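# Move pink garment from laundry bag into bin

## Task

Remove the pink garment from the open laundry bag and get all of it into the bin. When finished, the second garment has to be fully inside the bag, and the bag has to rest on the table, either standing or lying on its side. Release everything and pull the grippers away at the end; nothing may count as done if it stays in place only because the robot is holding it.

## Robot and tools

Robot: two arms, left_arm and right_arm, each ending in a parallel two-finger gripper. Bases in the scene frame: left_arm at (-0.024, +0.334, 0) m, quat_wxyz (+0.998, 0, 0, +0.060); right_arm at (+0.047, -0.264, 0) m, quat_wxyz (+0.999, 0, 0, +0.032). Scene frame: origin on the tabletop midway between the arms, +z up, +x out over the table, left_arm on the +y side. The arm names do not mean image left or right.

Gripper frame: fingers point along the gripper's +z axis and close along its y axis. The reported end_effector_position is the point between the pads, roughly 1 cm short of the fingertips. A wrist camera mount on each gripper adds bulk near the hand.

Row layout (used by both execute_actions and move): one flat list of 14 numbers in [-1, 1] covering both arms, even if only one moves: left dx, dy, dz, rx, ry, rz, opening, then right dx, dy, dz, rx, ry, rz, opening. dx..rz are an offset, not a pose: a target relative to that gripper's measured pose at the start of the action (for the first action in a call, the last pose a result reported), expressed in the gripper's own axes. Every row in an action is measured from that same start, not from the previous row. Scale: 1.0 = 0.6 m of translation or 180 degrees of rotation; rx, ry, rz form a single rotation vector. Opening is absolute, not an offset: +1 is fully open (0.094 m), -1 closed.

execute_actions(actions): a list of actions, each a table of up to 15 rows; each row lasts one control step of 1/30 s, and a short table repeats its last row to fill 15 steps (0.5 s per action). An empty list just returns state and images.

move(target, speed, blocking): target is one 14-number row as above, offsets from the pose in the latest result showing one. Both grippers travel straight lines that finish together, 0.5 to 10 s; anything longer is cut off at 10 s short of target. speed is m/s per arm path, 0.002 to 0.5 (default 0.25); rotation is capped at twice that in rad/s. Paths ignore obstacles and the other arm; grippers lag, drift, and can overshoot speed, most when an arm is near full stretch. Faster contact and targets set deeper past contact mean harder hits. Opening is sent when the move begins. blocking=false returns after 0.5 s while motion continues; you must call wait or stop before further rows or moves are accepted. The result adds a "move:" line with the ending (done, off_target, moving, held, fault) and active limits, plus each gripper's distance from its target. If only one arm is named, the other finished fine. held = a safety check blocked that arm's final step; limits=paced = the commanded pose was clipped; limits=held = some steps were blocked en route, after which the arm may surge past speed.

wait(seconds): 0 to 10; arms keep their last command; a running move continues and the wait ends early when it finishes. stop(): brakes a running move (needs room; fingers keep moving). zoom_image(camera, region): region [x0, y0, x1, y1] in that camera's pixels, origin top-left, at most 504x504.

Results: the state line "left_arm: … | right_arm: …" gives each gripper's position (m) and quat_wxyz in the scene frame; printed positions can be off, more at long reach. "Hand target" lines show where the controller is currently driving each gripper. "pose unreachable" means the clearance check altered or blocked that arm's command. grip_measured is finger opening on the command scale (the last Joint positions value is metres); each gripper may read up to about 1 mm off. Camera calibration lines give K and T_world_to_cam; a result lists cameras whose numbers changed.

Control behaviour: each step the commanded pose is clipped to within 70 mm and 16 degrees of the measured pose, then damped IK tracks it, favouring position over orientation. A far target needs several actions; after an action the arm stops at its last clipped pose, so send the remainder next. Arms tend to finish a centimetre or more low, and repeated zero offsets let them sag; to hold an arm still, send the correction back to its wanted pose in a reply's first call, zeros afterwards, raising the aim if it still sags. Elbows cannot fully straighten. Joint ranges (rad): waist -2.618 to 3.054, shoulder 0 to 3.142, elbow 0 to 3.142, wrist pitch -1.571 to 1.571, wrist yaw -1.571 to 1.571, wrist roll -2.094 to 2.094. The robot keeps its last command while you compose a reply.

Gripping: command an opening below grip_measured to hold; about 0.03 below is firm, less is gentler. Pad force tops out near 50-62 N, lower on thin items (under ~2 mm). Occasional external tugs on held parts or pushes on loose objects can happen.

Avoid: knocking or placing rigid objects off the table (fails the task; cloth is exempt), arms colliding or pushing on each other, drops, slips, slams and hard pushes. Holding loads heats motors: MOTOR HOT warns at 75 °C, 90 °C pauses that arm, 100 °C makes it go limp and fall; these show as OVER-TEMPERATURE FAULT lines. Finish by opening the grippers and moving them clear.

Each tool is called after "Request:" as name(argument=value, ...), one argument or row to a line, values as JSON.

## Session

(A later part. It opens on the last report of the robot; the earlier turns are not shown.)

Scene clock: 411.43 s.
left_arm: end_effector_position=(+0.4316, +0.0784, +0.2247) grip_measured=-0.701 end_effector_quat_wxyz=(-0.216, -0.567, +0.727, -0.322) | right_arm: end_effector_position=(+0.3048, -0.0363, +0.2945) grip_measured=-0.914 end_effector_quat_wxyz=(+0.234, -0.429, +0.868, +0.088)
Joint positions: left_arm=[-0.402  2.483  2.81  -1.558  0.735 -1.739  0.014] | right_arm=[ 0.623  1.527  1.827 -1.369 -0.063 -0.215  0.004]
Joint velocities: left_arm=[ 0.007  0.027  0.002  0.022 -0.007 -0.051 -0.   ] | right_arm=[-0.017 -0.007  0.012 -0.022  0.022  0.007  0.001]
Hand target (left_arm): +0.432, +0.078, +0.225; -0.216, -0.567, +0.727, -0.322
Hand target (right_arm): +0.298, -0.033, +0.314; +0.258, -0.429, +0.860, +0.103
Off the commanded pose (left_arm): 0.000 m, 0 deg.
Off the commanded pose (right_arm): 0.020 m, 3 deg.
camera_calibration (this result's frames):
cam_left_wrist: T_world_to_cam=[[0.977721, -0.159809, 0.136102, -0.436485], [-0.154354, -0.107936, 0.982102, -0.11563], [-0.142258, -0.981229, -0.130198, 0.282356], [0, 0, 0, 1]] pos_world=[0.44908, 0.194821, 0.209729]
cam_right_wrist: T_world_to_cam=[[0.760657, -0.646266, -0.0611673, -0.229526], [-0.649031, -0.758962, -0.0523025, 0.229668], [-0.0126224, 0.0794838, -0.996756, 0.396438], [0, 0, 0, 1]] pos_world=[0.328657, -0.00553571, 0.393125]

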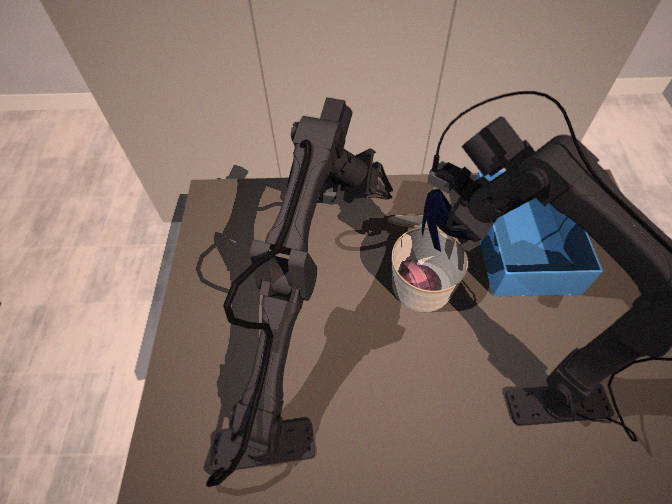

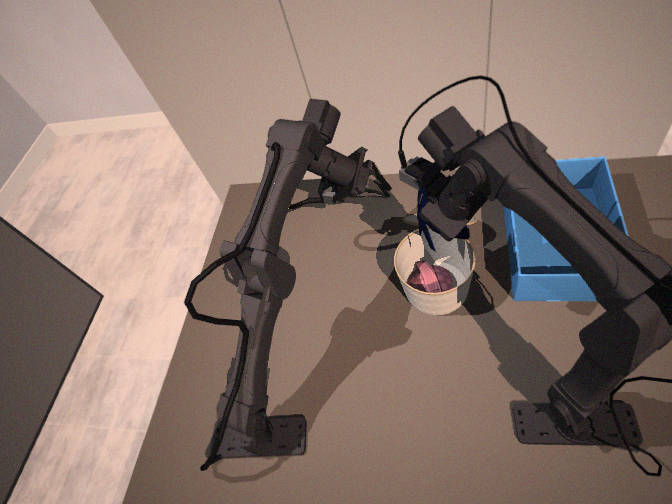

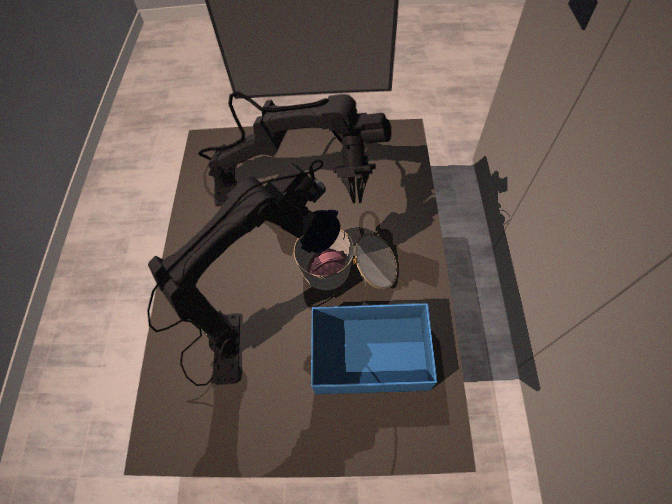

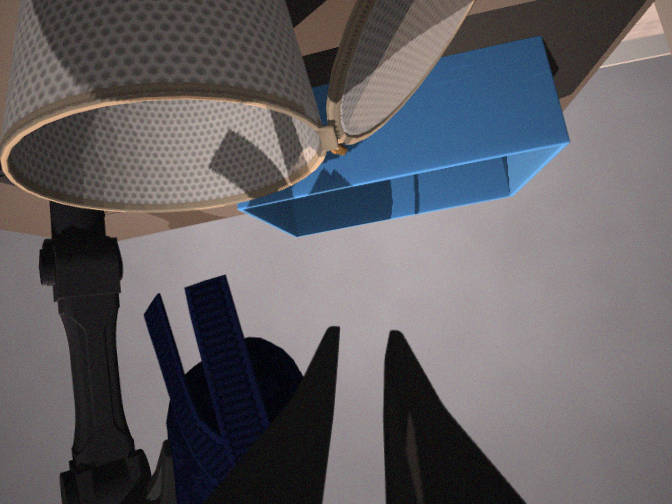

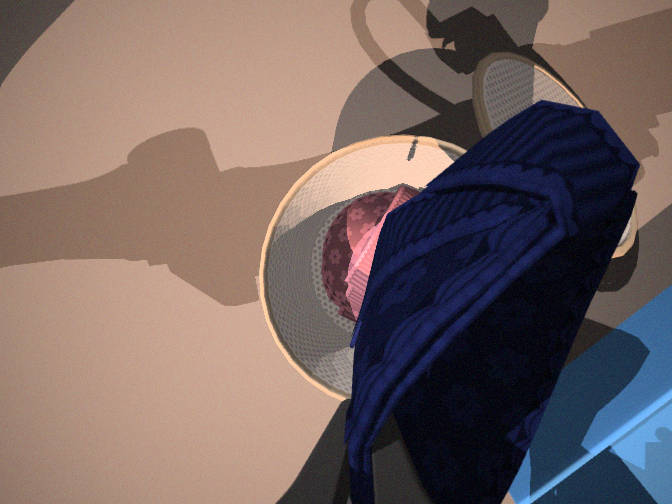

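Request:
move(
  target=[0,0,0,0,0,0,-0.7,0.252,-0.403,-0.155,0.136,0.014,0.248,-0.94],
)

Request:
move(
  target=[0.08,0.203,0.013,-0.054,-0.178,0.25,0,0,0,0,0,0,0,-0.94],
)

Scene clock: 442.07 s.
left_arm: end_effector_position=(+0.4316, +0.0784, +0.2247) grip_measured=-0.701 end_effector_quat_wxyz=(-0.216, -0.567, +0.727, -0.322) | right_arm: end_effector_position=(+0.3862, -0.3233, +0.3069) grip_measured=-0.926 end_effector_quat_wxyz=(+0.236, -0.022, +0.971, -0.033)
Joint positions: left_arm=[-0.402  2.483  2.81  -1.558  0.735 -1.739  0.014] | right_arm=[-0.259  1.582  1.953 -1.461 -0.037 -0.231  0.003]
Joint velocities: left_arm=[-0.012 -0.002  0.002  0.007 -0.007 -0.037 -0.   ] | right_arm=[ 0.002  0.002 -0.002  0.022  0.037  0.022  0.001]
Hand target (left_arm): +0.432, +0.078, +0.225; -0.216, -0.567, +0.727, -0.322
Hand target (right_arm): +0.387, -0.327, +0.316; +0.248, -0.018, +0.968, -0.039
Off the commanded pose (left_arm): 0.000 m, 0 deg.
Off the commanded pose (right_arm): 0.008 m, 2 deg.
move: done
camera_calibration (this result's frames):
cam_left_wrist: T_world_to_cam=[[0.977721, -0.159809, 0.136102, -0.436485], [-0.154354, -0.107936, 0.982102, -0.11563], [-0.142258, -0.981229, -0.130198, 0.282356], [0, 0, 0, 1]] pos_world=[0.44908, 0.194821, 0.209729]
cam_right_wrist: T_world_to_cam=[[-0.0157401, -0.999275, -0.0346553, -0.298605], [-0.999515, 0.016656, -0.0262992, 0.443402], [0.0268574, 0.0342246, -0.999053, 0.403407], [0, 0, 0, 1]] pos_world=[0.427653, -0.319581, 0.404338]

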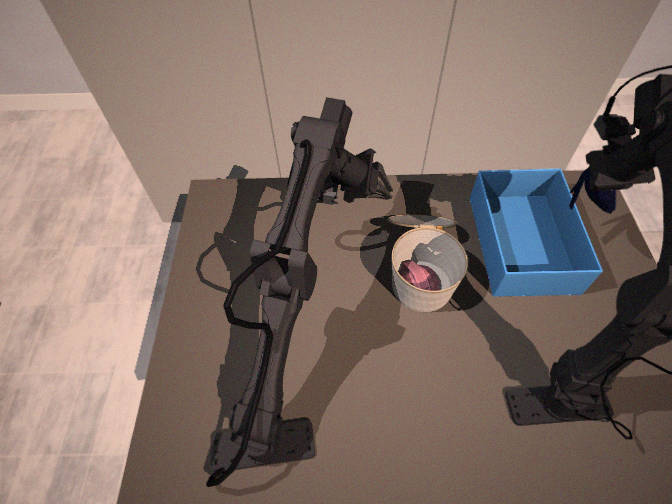

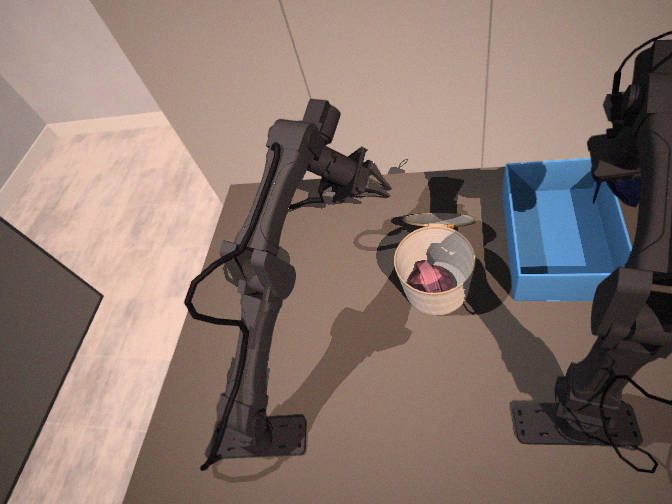

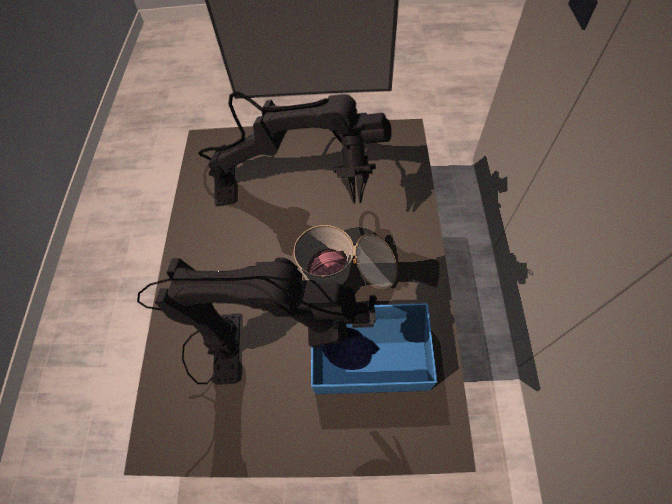

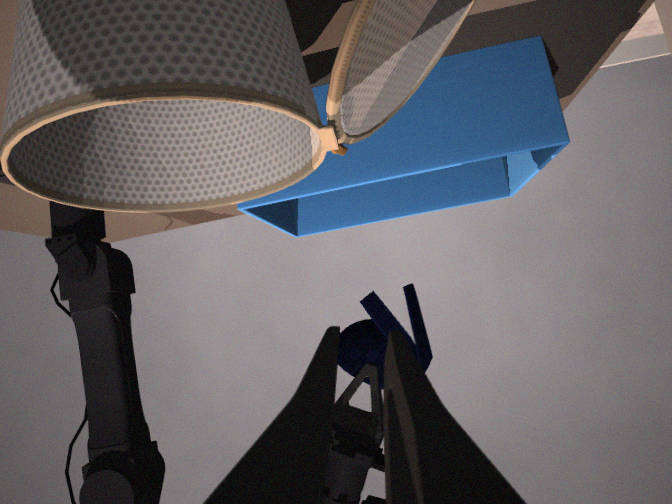

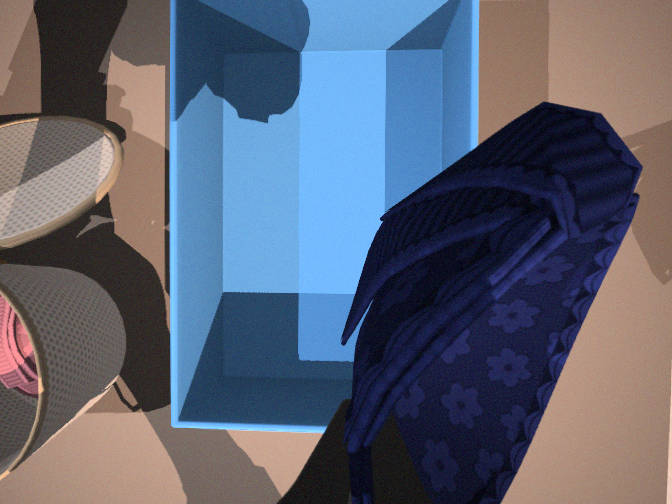

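Scene clock: 444.60 s.
left_arm: end_effector_position=(+0.3026, +0.0579, +0.2121) grip_measured=-0.002 end_effector_quat_wxyz=(+0.067, -0.300, +0.941, -0.141) | right_arm: end_effector_position=(+0.3862, -0.3233, +0.3069) grip_measured=-0.926 end_effector_quat_wxyz=(+0.236, -0.022, +0.971, -0.033)
Joint positions: left_arm=[-0.807  1.934  2.03  -1.356  0.041 -1.311  0.047] | right_arm=[-0.259  1.582  1.953 -1.461 -0.037 -0.231  0.003]
Joint velocities: left_arm=[-0.007  0.012 -0.002  0.007 -0.022 -0.037  0.   ] | right_arm=[ 0.002 -0.007 -0.017  0.051 -0.022 -0.066  0.001]
Hand target (left_arm): +0.301, +0.060, +0.222; +0.083, -0.293, +0.941, -0.149
Hand target (right_arm): +0.386, -0.323, +0.307; +0.236, -0.022, +0.971, -0.033
Off the commanded pose (left_arm): 0.013 m, 2 deg.
Off the commanded pose (right_arm): 0.000 m, 0 deg.
move: off_target (left_arm)
camera_calibration (this result's frames):
cam_left_wrist: T_world_to_cam=[[0.602906, -0.760051, 0.242544, -0.186388], [-0.717246, -0.383235, 0.581971, 0.145795], [-0.349376, -0.524837, -0.776198, 0.415518], [0, 0, 0, 1]] pos_world=[0.362117, 0.132289, 0.282883]
cam_right_wrist: T_world_to_cam=[[-0.0157401, -0.999275, -0.0346553, -0.298605], [-0.999515, 0.016656, -0.0262992, 0.443402], [0.0268574, 0.0342246, -0.999053, 0.403407], [0, 0, 0, 1]] pos_world=[0.427653, -0.319581, 0.404338]

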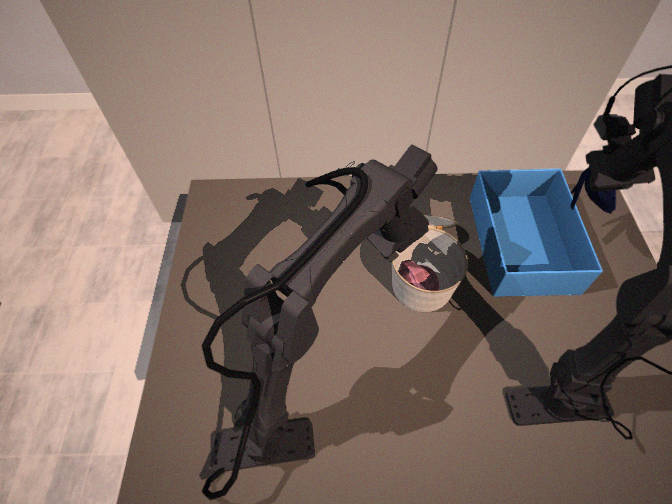

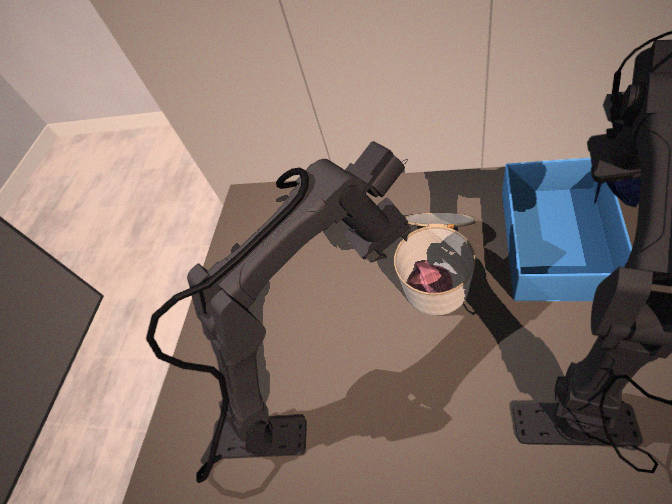

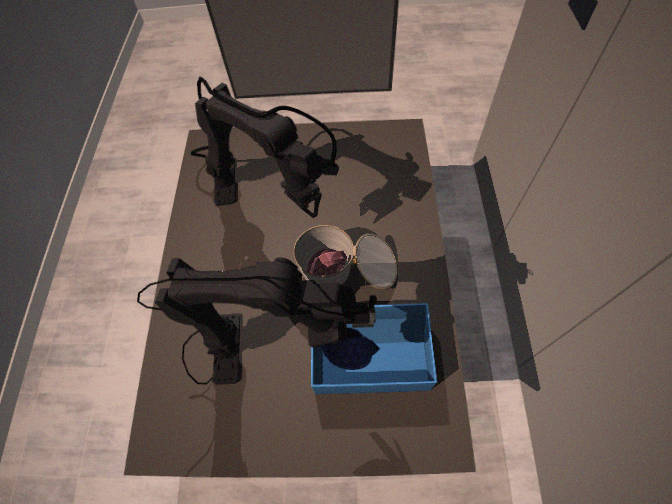

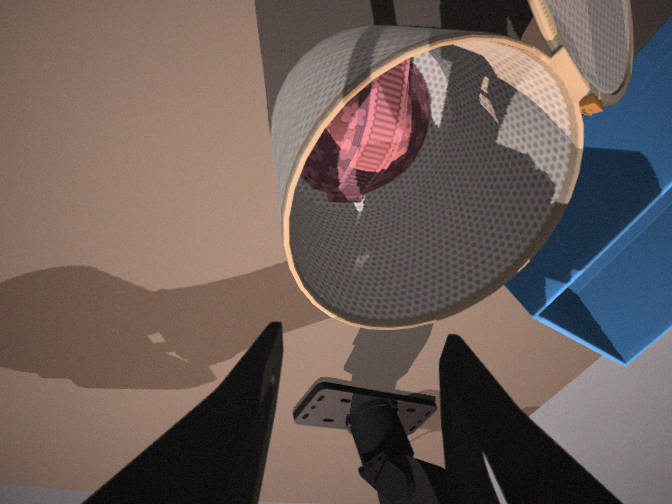

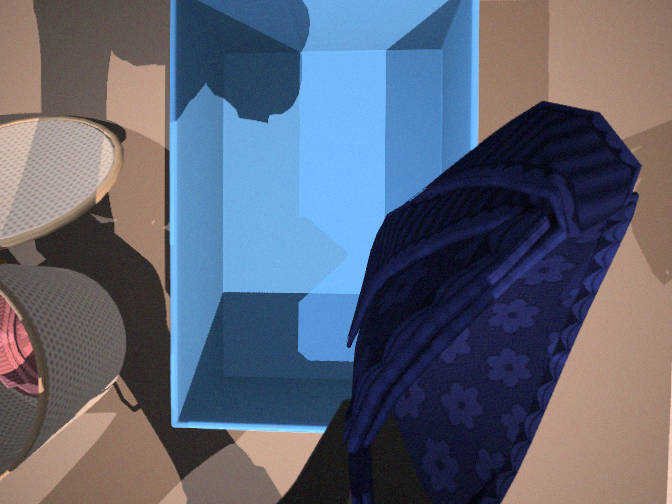

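Request:
move(
  target=[0.025,-0.064,0.107,0,-0.085,0,-0.15,0,0,0,0,0,0,-0.94],
)

Scene clock: 454.87 s.
left_arm: end_effector_position=(+0.3231, +0.0051, +0.1569) grip_measured=-0.148 end_effector_quat_wxyz=(+0.180, -0.313, +0.928, -0.093) | right_arm: end_effector_position=(+0.3862, -0.3233, +0.3069) grip_measured=-0.926 end_effector_quat_wxyz=(+0.236, -0.022, +0.971, -0.033)
Joint positions: left_arm=[-0.976  2.092  2.01  -1.171 -0.26  -1.466  0.04 ] | right_arm=[-0.259  1.582  1.953 -1.461 -0.037 -0.231  0.003]
Joint velocities: left_arm=[-0.007 -0.002 -0.022 -0.022 -0.007 -0.051 -0.001] | right_arm=[-0.012 -0.007 -0.002  0.037 -0.022 -0.007  0.   ]
Hand target (left_arm): +0.326, +0.004, +0.164; +0.194, -0.315, +0.924, -0.099
Hand target (right_arm): +0.386, -0.323, +0.307; +0.236, -0.022, +0.971, -0.033
Off the commanded pose (left_arm): 0.006 m, 2 deg.
Off the commanded pose (right_arm): 0.000 m, 0 deg.
move: done
camera_calibration (this result's frames):
cam_left_wrist: T_world_to_cam=[[0.613656, -0.753074, 0.237286, -0.22812], [-0.77279, -0.511215, 0.376104, 0.223344], [-0.16193, -0.414171, -0.895679, 0.309743], [0, 0, 0, 1]] pos_world=[0.362742, 0.0706725, 0.24756]
cam_right_wrist: T_world_to_cam=[[-0.0157401, -0.999275, -0.0346553, -0.298605], [-0.999515, 0.016656, -0.0262992, 0.443402], [0.0268574, 0.0342246, -0.999053, 0.403407], [0, 0, 0, 1]] pos_world=[0.427653, -0.319581, 0.404338]

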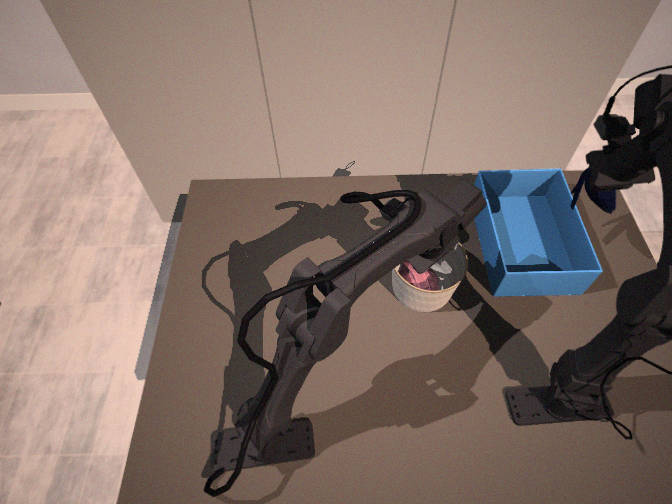

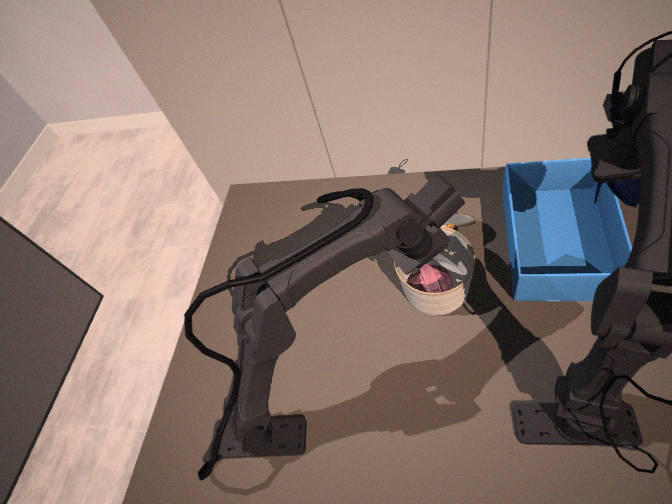

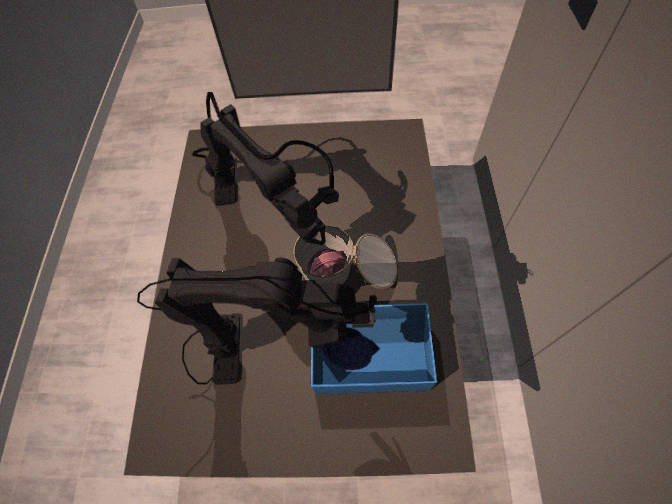

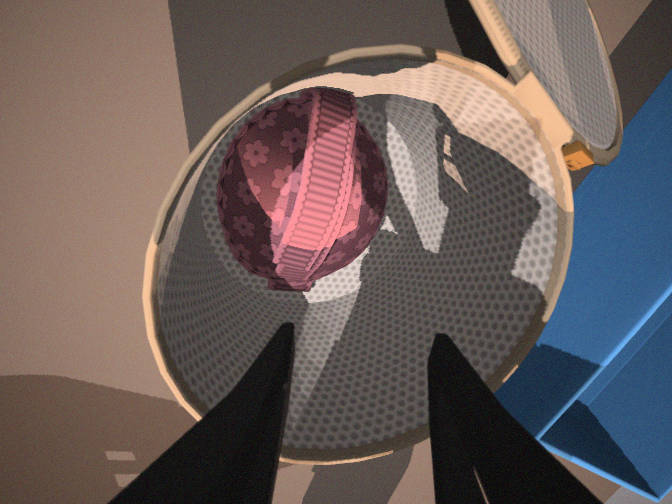

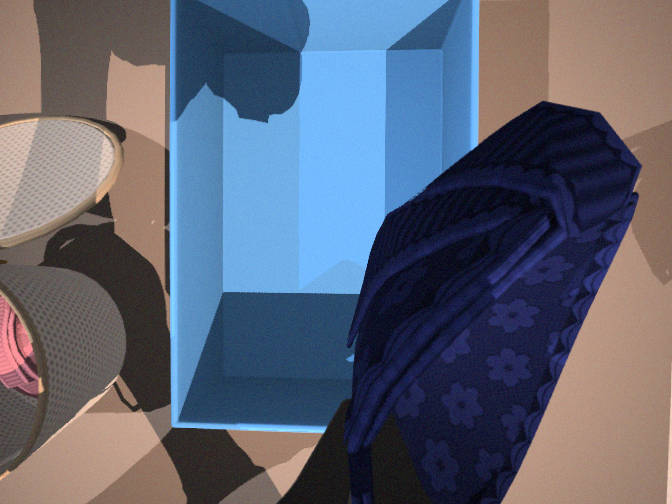

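Request:
move(
  target=[0.012,0.004,0.122,0,0,0.06,-0.15,0,0,0,0,0,0,-0.94],
  speed=0.15,
)

Scene clock: 464.00 s.
left_arm: end_effector_position=(+0.3420, -0.0062, +0.0873) grip_measured=-0.148 end_effector_quat_wxyz=(+0.187, -0.224, +0.954, -0.074) | right_arm: end_effector_position=(+0.3862, -0.3233, +0.3069) grip_measured=-0.926 end_effector_quat_wxyz=(+0.236, -0.022, +0.971, -0.033)
Joint positions: left_arm=[-0.961  2.178  1.868 -0.944 -0.255 -1.262  0.04 ] | right_arm=[-0.259  1.582  1.953 -1.461 -0.037 -0.231  0.003]
Joint velocities: left_arm=[-0.002 -0.007 -0.002  0.051 -0.037  0.022  0.001] | right_arm=[-0.002 -0.002  0.007 -0.007  0.007  0.022 -0.001]
Hand target (left_arm): +0.345, -0.003, +0.087; +0.187, -0.224, +0.953, -0.075
Hand target (right_arm): +0.386, -0.323, +0.307; +0.236, -0.022, +0.971, -0.033
Off the commanded pose (left_arm): 0.005 m, 0 deg.
Off the commanded pose (right_arm): 0.000 m, 0 deg.
move: done
camera_calibration (this result's frames):
cam_left_wrist: T_world_to_cam=[[0.471024, -0.863706, 0.179297, -0.178519], [-0.854756, -0.396652, 0.334754, 0.29067], [-0.21801, -0.310933, -0.92509, 0.268129], [0, 0, 0, 1]] pos_world=[0.390993, 0.0444761, 0.182748]
cam_right_wrist: T_world_to_cam=[[-0.0157401, -0.999275, -0.0346553, -0.298605], [-0.999515, 0.016656, -0.0262992, 0.443402], [0.0268574, 0.0342246, -0.999053, 0.403407], [0, 0, 0, 1]] pos_world=[0.427653, -0.319581, 0.404338]

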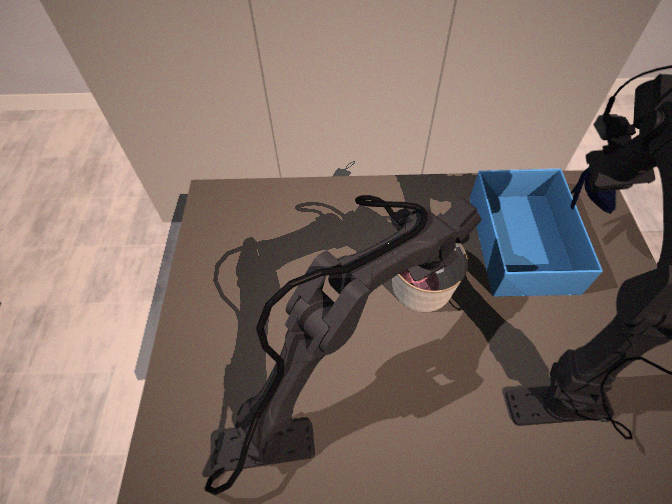

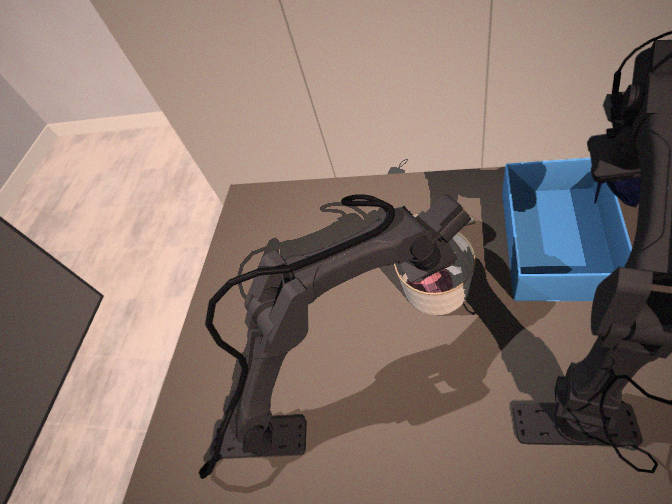

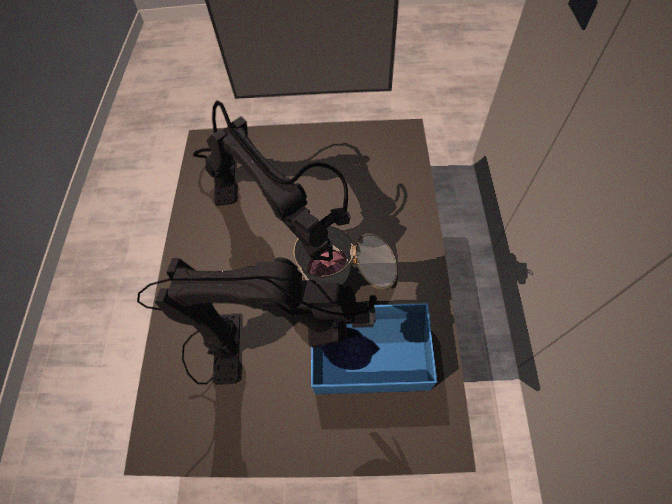

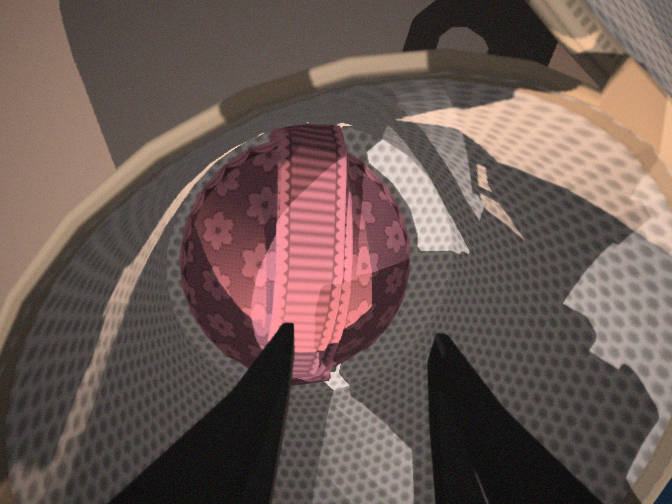

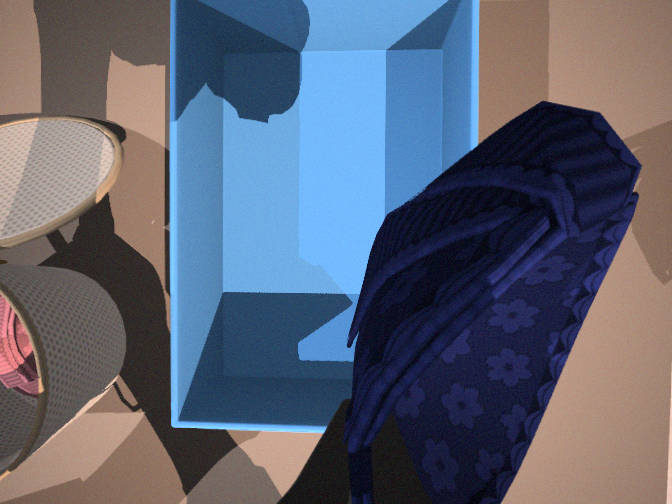

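Request:
move(
  target=[0.01,0.034,0.08,0,0,0,-0.1,0,0,0,0,0,0,-0.94],
  speed=0.1,
)

Scene clock: 471.87 s.
left_arm: end_effector_position=(+0.3443, +0.0035, +0.0426) grip_measured=-0.102 end_effector_quat_wxyz=(+0.187, -0.223, +0.954, -0.073) | right_arm: end_effector_position=(+0.3862, -0.3233, +0.3069) grip_measured=-0.926 end_effector_quat_wxyz=(+0.236, -0.022, +0.971, -0.033)
Joint positions: left_arm=[-0.943  2.184  1.698 -0.764 -0.251 -1.242  0.042] | right_arm=[-0.259  1.582  1.953 -1.461 -0.037 -0.231  0.003]
Joint velocities: left_arm=[-0.012 -0.007  0.002  0.037  0.022 -0.037  0.   ] | right_arm=[-0.012 -0.012  0.002 -0.007 -0.037 -0.022 -0.001]
Hand target (left_arm): +0.347, +0.006, +0.037; +0.186, -0.224, +0.954, -0.073
Hand target (right_arm): +0.386, -0.323, +0.307; +0.236, -0.022, +0.971, -0.033
Off the commanded pose (left_arm): 0.007 m, 0 deg.
Off the commanded pose (right_arm): 0.000 m, 0 deg.
move: done
camera_calibration (this result's frames):
cam_left_wrist: T_world_to_cam=[[0.469593, -0.864903, 0.177271, -0.16263], [-0.855598, -0.396282, 0.333034, 0.311791], [-0.217792, -0.308064, -0.926101, 0.230278], [0, 0, 0, 1]] pos_world=[0.393291, 0.0538382, 0.138254]
cam_right_wrist: T_world_to_cam=[[-0.0157401, -0.999275, -0.0346553, -0.298605], [-0.999515, 0.016656, -0.0262992, 0.443402], [0.0268574, 0.0342246, -0.999053, 0.403407], [0, 0, 0, 1]] pos_world=[0.427653, -0.319581, 0.404338]

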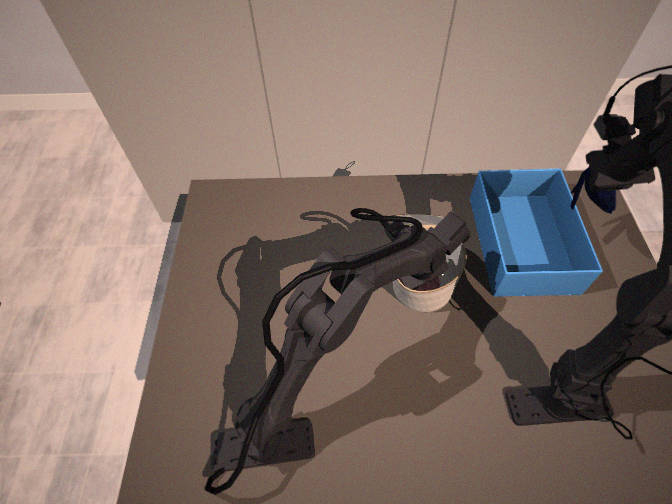

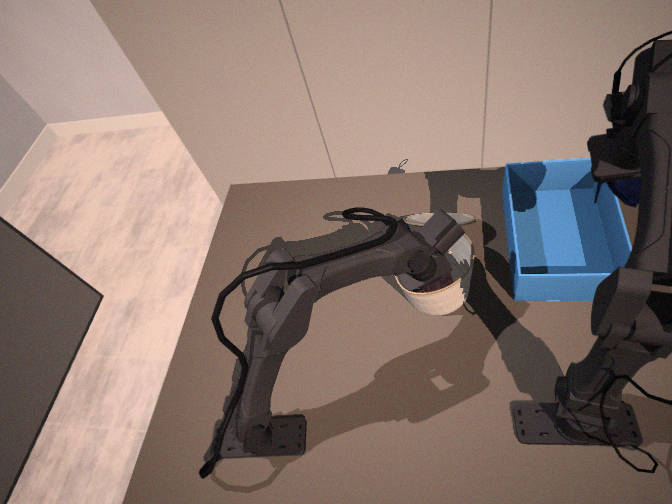

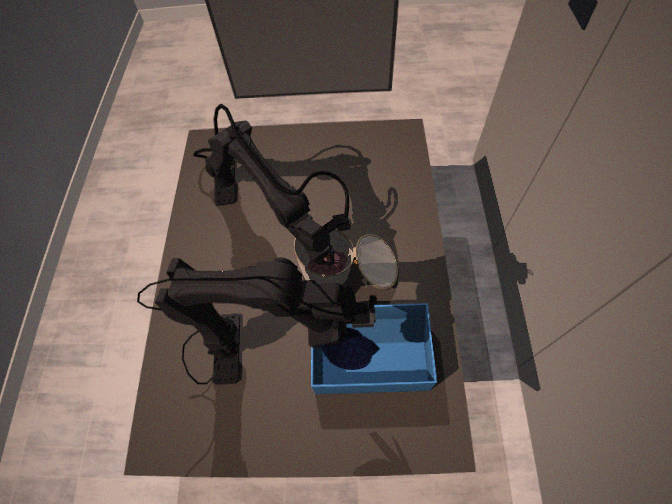

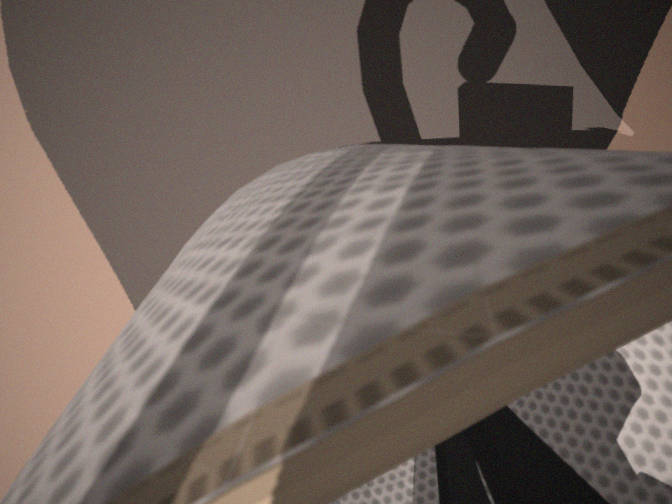

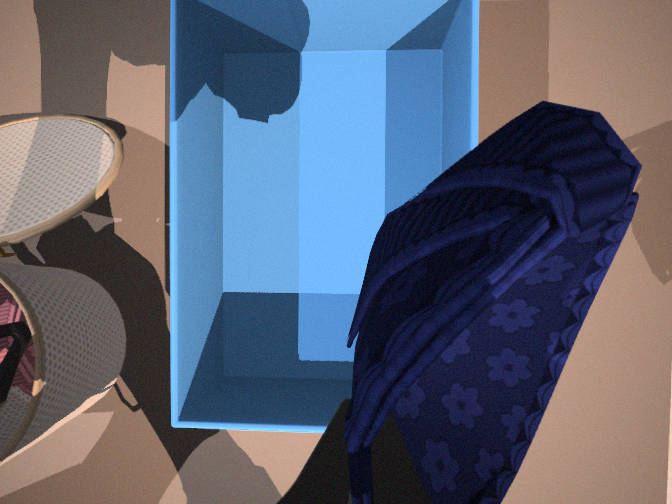

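Press a bit more, close, lift.

Request:
execute_actions(
  actions=[
    [[0.01,0.005,0.03,0,0,0,-0.1,0,0,0,0,0,0,-0.94]],
    [[0,0,0.01,0,0,0,-0.5,0,0,0,0,0,0,-0.94]],
    [[0,0,0.01,0,0,0,-0.95,0,0,0,0,0,0,-0.94]],
    [[0,0,0,0,0,0,-0.95,0,0,0,0,0,0,-0.94]],
  ],
)

Request:
move(
  target=[-0.04,-0.04,-0.13,0,0,0,-0.95,0,0,0,0,0,0,-0.94],
  speed=0.1,
)

Scene clock: 481.90 s.
left_arm: end_effector_position=(+0.3475, +0.0001, +0.0343) grip_measured=-0.865 end_effector_quat_wxyz=(+0.191, -0.223, +0.952, -0.080) | right_arm: end_effector_position=(+0.3862, -0.3233, +0.3069) grip_measured=-0.926 end_effector_quat_wxyz=(+0.236, -0.022, +0.971, -0.033)
Joint positions: left_arm=[-0.943  2.197  1.68  -0.717 -0.251 -1.241  0.006] | right_arm=[-0.259  1.582  1.953 -1.461 -0.037 -0.231  0.003]
Joint velocities: left_arm=[-0.002  0.012 -0.012 -0.037  0.022  0.007  0.   ] | right_arm=[-0.012  0.002 -0.007 -0.037 -0.007 -0.007 -0.   ]
Hand target (left_arm): +0.347, +0.000, +0.034; +0.191, -0.223, +0.952, -0.080
Hand target (right_arm): +0.386, -0.323, +0.307; +0.236, -0.022, +0.971, -0.033
Off the commanded pose (left_arm): 0.000 m, 0 deg.
Off the commanded pose (right_arm): 0.000 m, 0 deg.
camera_calibration (this result's frames):
cam_left_wrist: T_world_to_cam=[[0.467174, -0.862814, 0.193133, -0.165368], [-0.859514, -0.391962, 0.328027, 0.317445], [-0.207325, -0.319246, -0.924715, 0.218575], [0, 0, 0, 1]] pos_world=[0.395421, 0.051524, 0.129927]
cam_right_wrist: T_world_to_cam=[[-0.0157401, -0.999275, -0.0346553, -0.298605], [-0.999515, 0.016656, -0.0262992, 0.443402], [0.0268574, 0.0342246, -0.999053, 0.403407], [0, 0, 0, 1]] pos_world=[0.427653, -0.319581, 0.404338]

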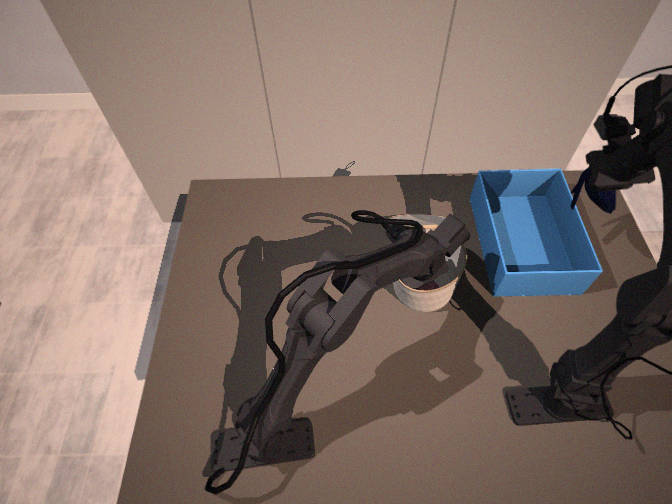

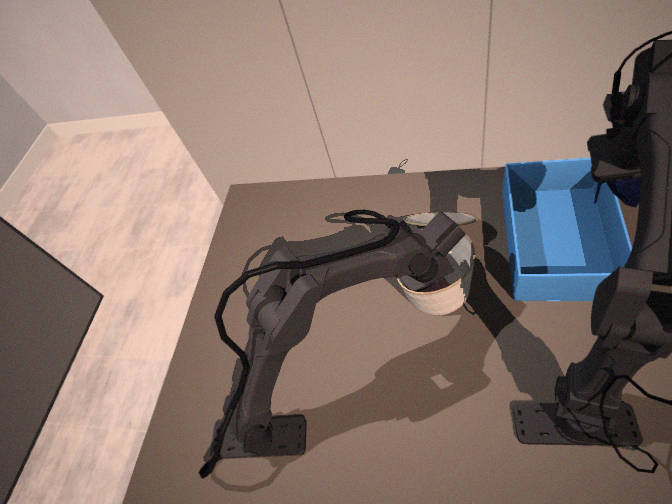

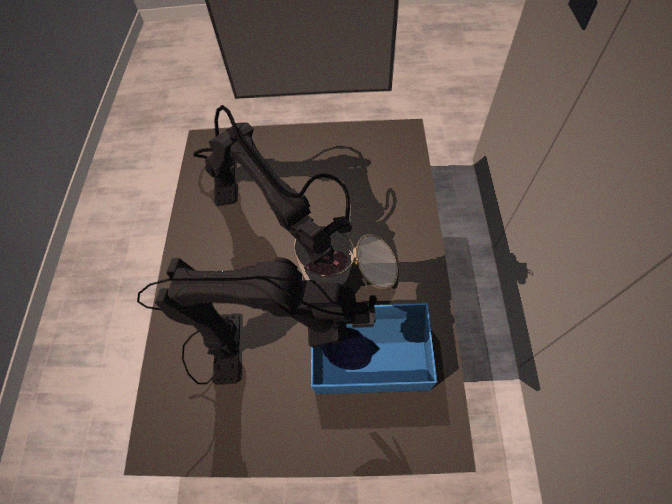

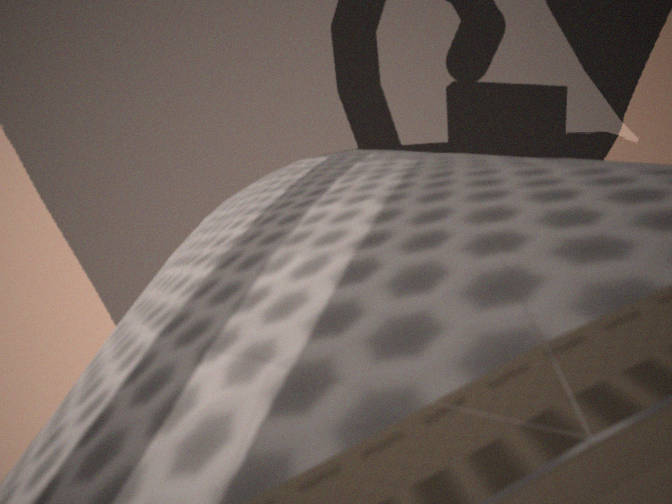

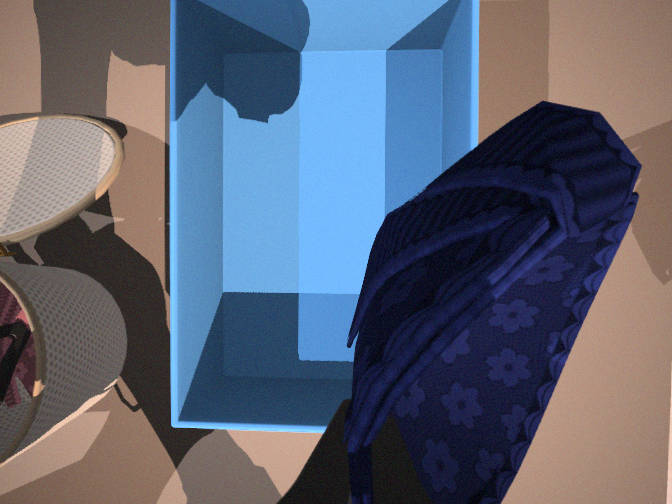

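Scene clock: 483.37 s.
left_arm: end_effector_position=(+0.3441, +0.0037, +0.0941) grip_measured=-0.865 end_effector_quat_wxyz=(+0.178, -0.223, +0.957, -0.056) | right_arm: end_effector_position=(+0.3862, -0.3233, +0.3069) grip_measured=-0.926 end_effector_quat_wxyz=(+0.236, -0.022, +0.971, -0.033)
Joint positions: left_arm=[-0.943  2.19   1.925 -1.025 -0.251 -1.246  0.006] | right_arm=[-0.259  1.582  1.953 -1.461 -0.037 -0.231  0.003]
Joint velocities: left_arm=[-0.002  0.002  0.007 -0.022 -0.022  0.007  0.   ] | right_arm=[-0.012 -0.012  0.007 -0.066  0.051 -0.037 -0.   ]
Hand target (left_arm): +0.345, -0.003, +0.119; +0.191, -0.223, +0.952, -0.080
Hand target (right_arm): +0.386, -0.323, +0.307; +0.236, -0.022, +0.971, -0.033
Off the commanded pose (left_arm): 0.027 m, 3 deg.
Off the commanded pose (right_arm): 0.000 m, 0 deg.
move: off_target (left_arm)
camera_calibration (this result's frames):
cam_left_wrist: T_world_to_cam=[[0.476887, -0.867549, 0.141198, -0.170684], [-0.845163, -0.408471, 0.344748, 0.289914], [-0.241411, -0.283741, -0.928015, 0.286258], [0, 0, 0, 1]] pos_world=[0.395527, 0.0515682, 0.189805]
cam_right_wrist: T_world_to_cam=[[-0.0157401, -0.999275, -0.0346553, -0.298605], [-0.999515, 0.016656, -0.0262992, 0.443402], [0.0268574, 0.0342246, -0.999053, 0.403407], [0, 0, 0, 1]] pos_world=[0.427653, -0.319581, 0.404338]

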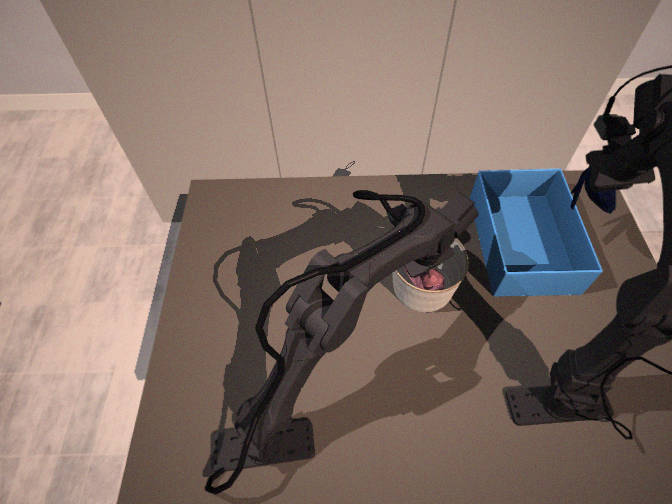

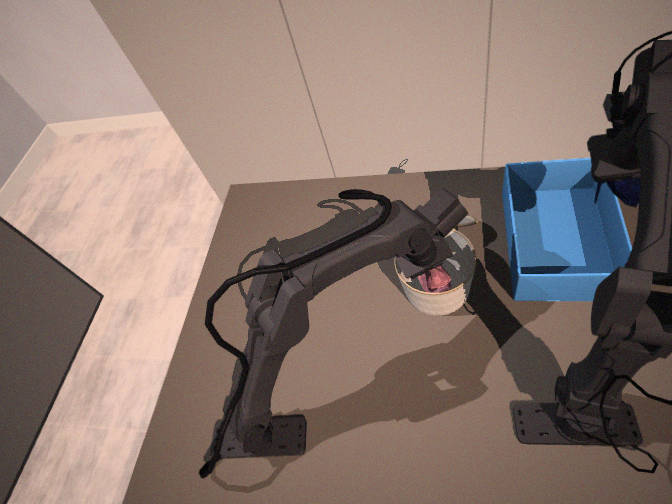

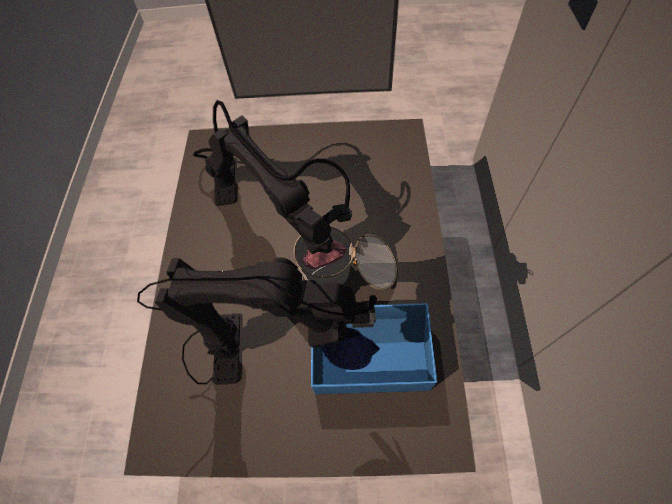

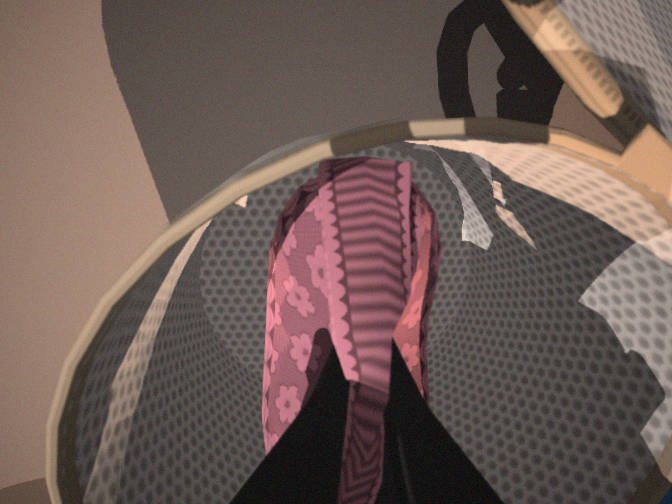

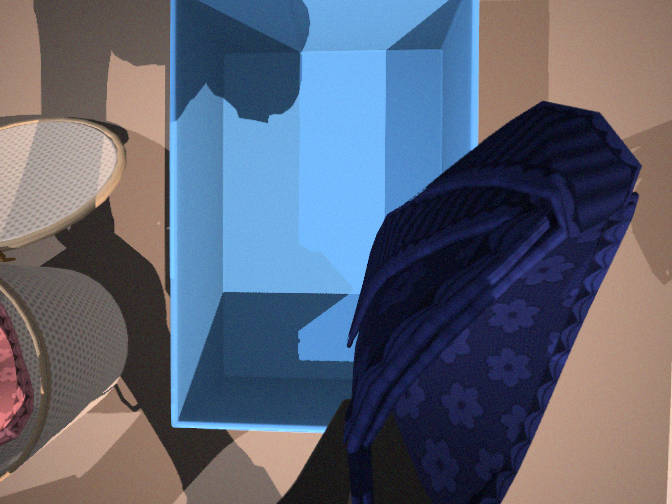

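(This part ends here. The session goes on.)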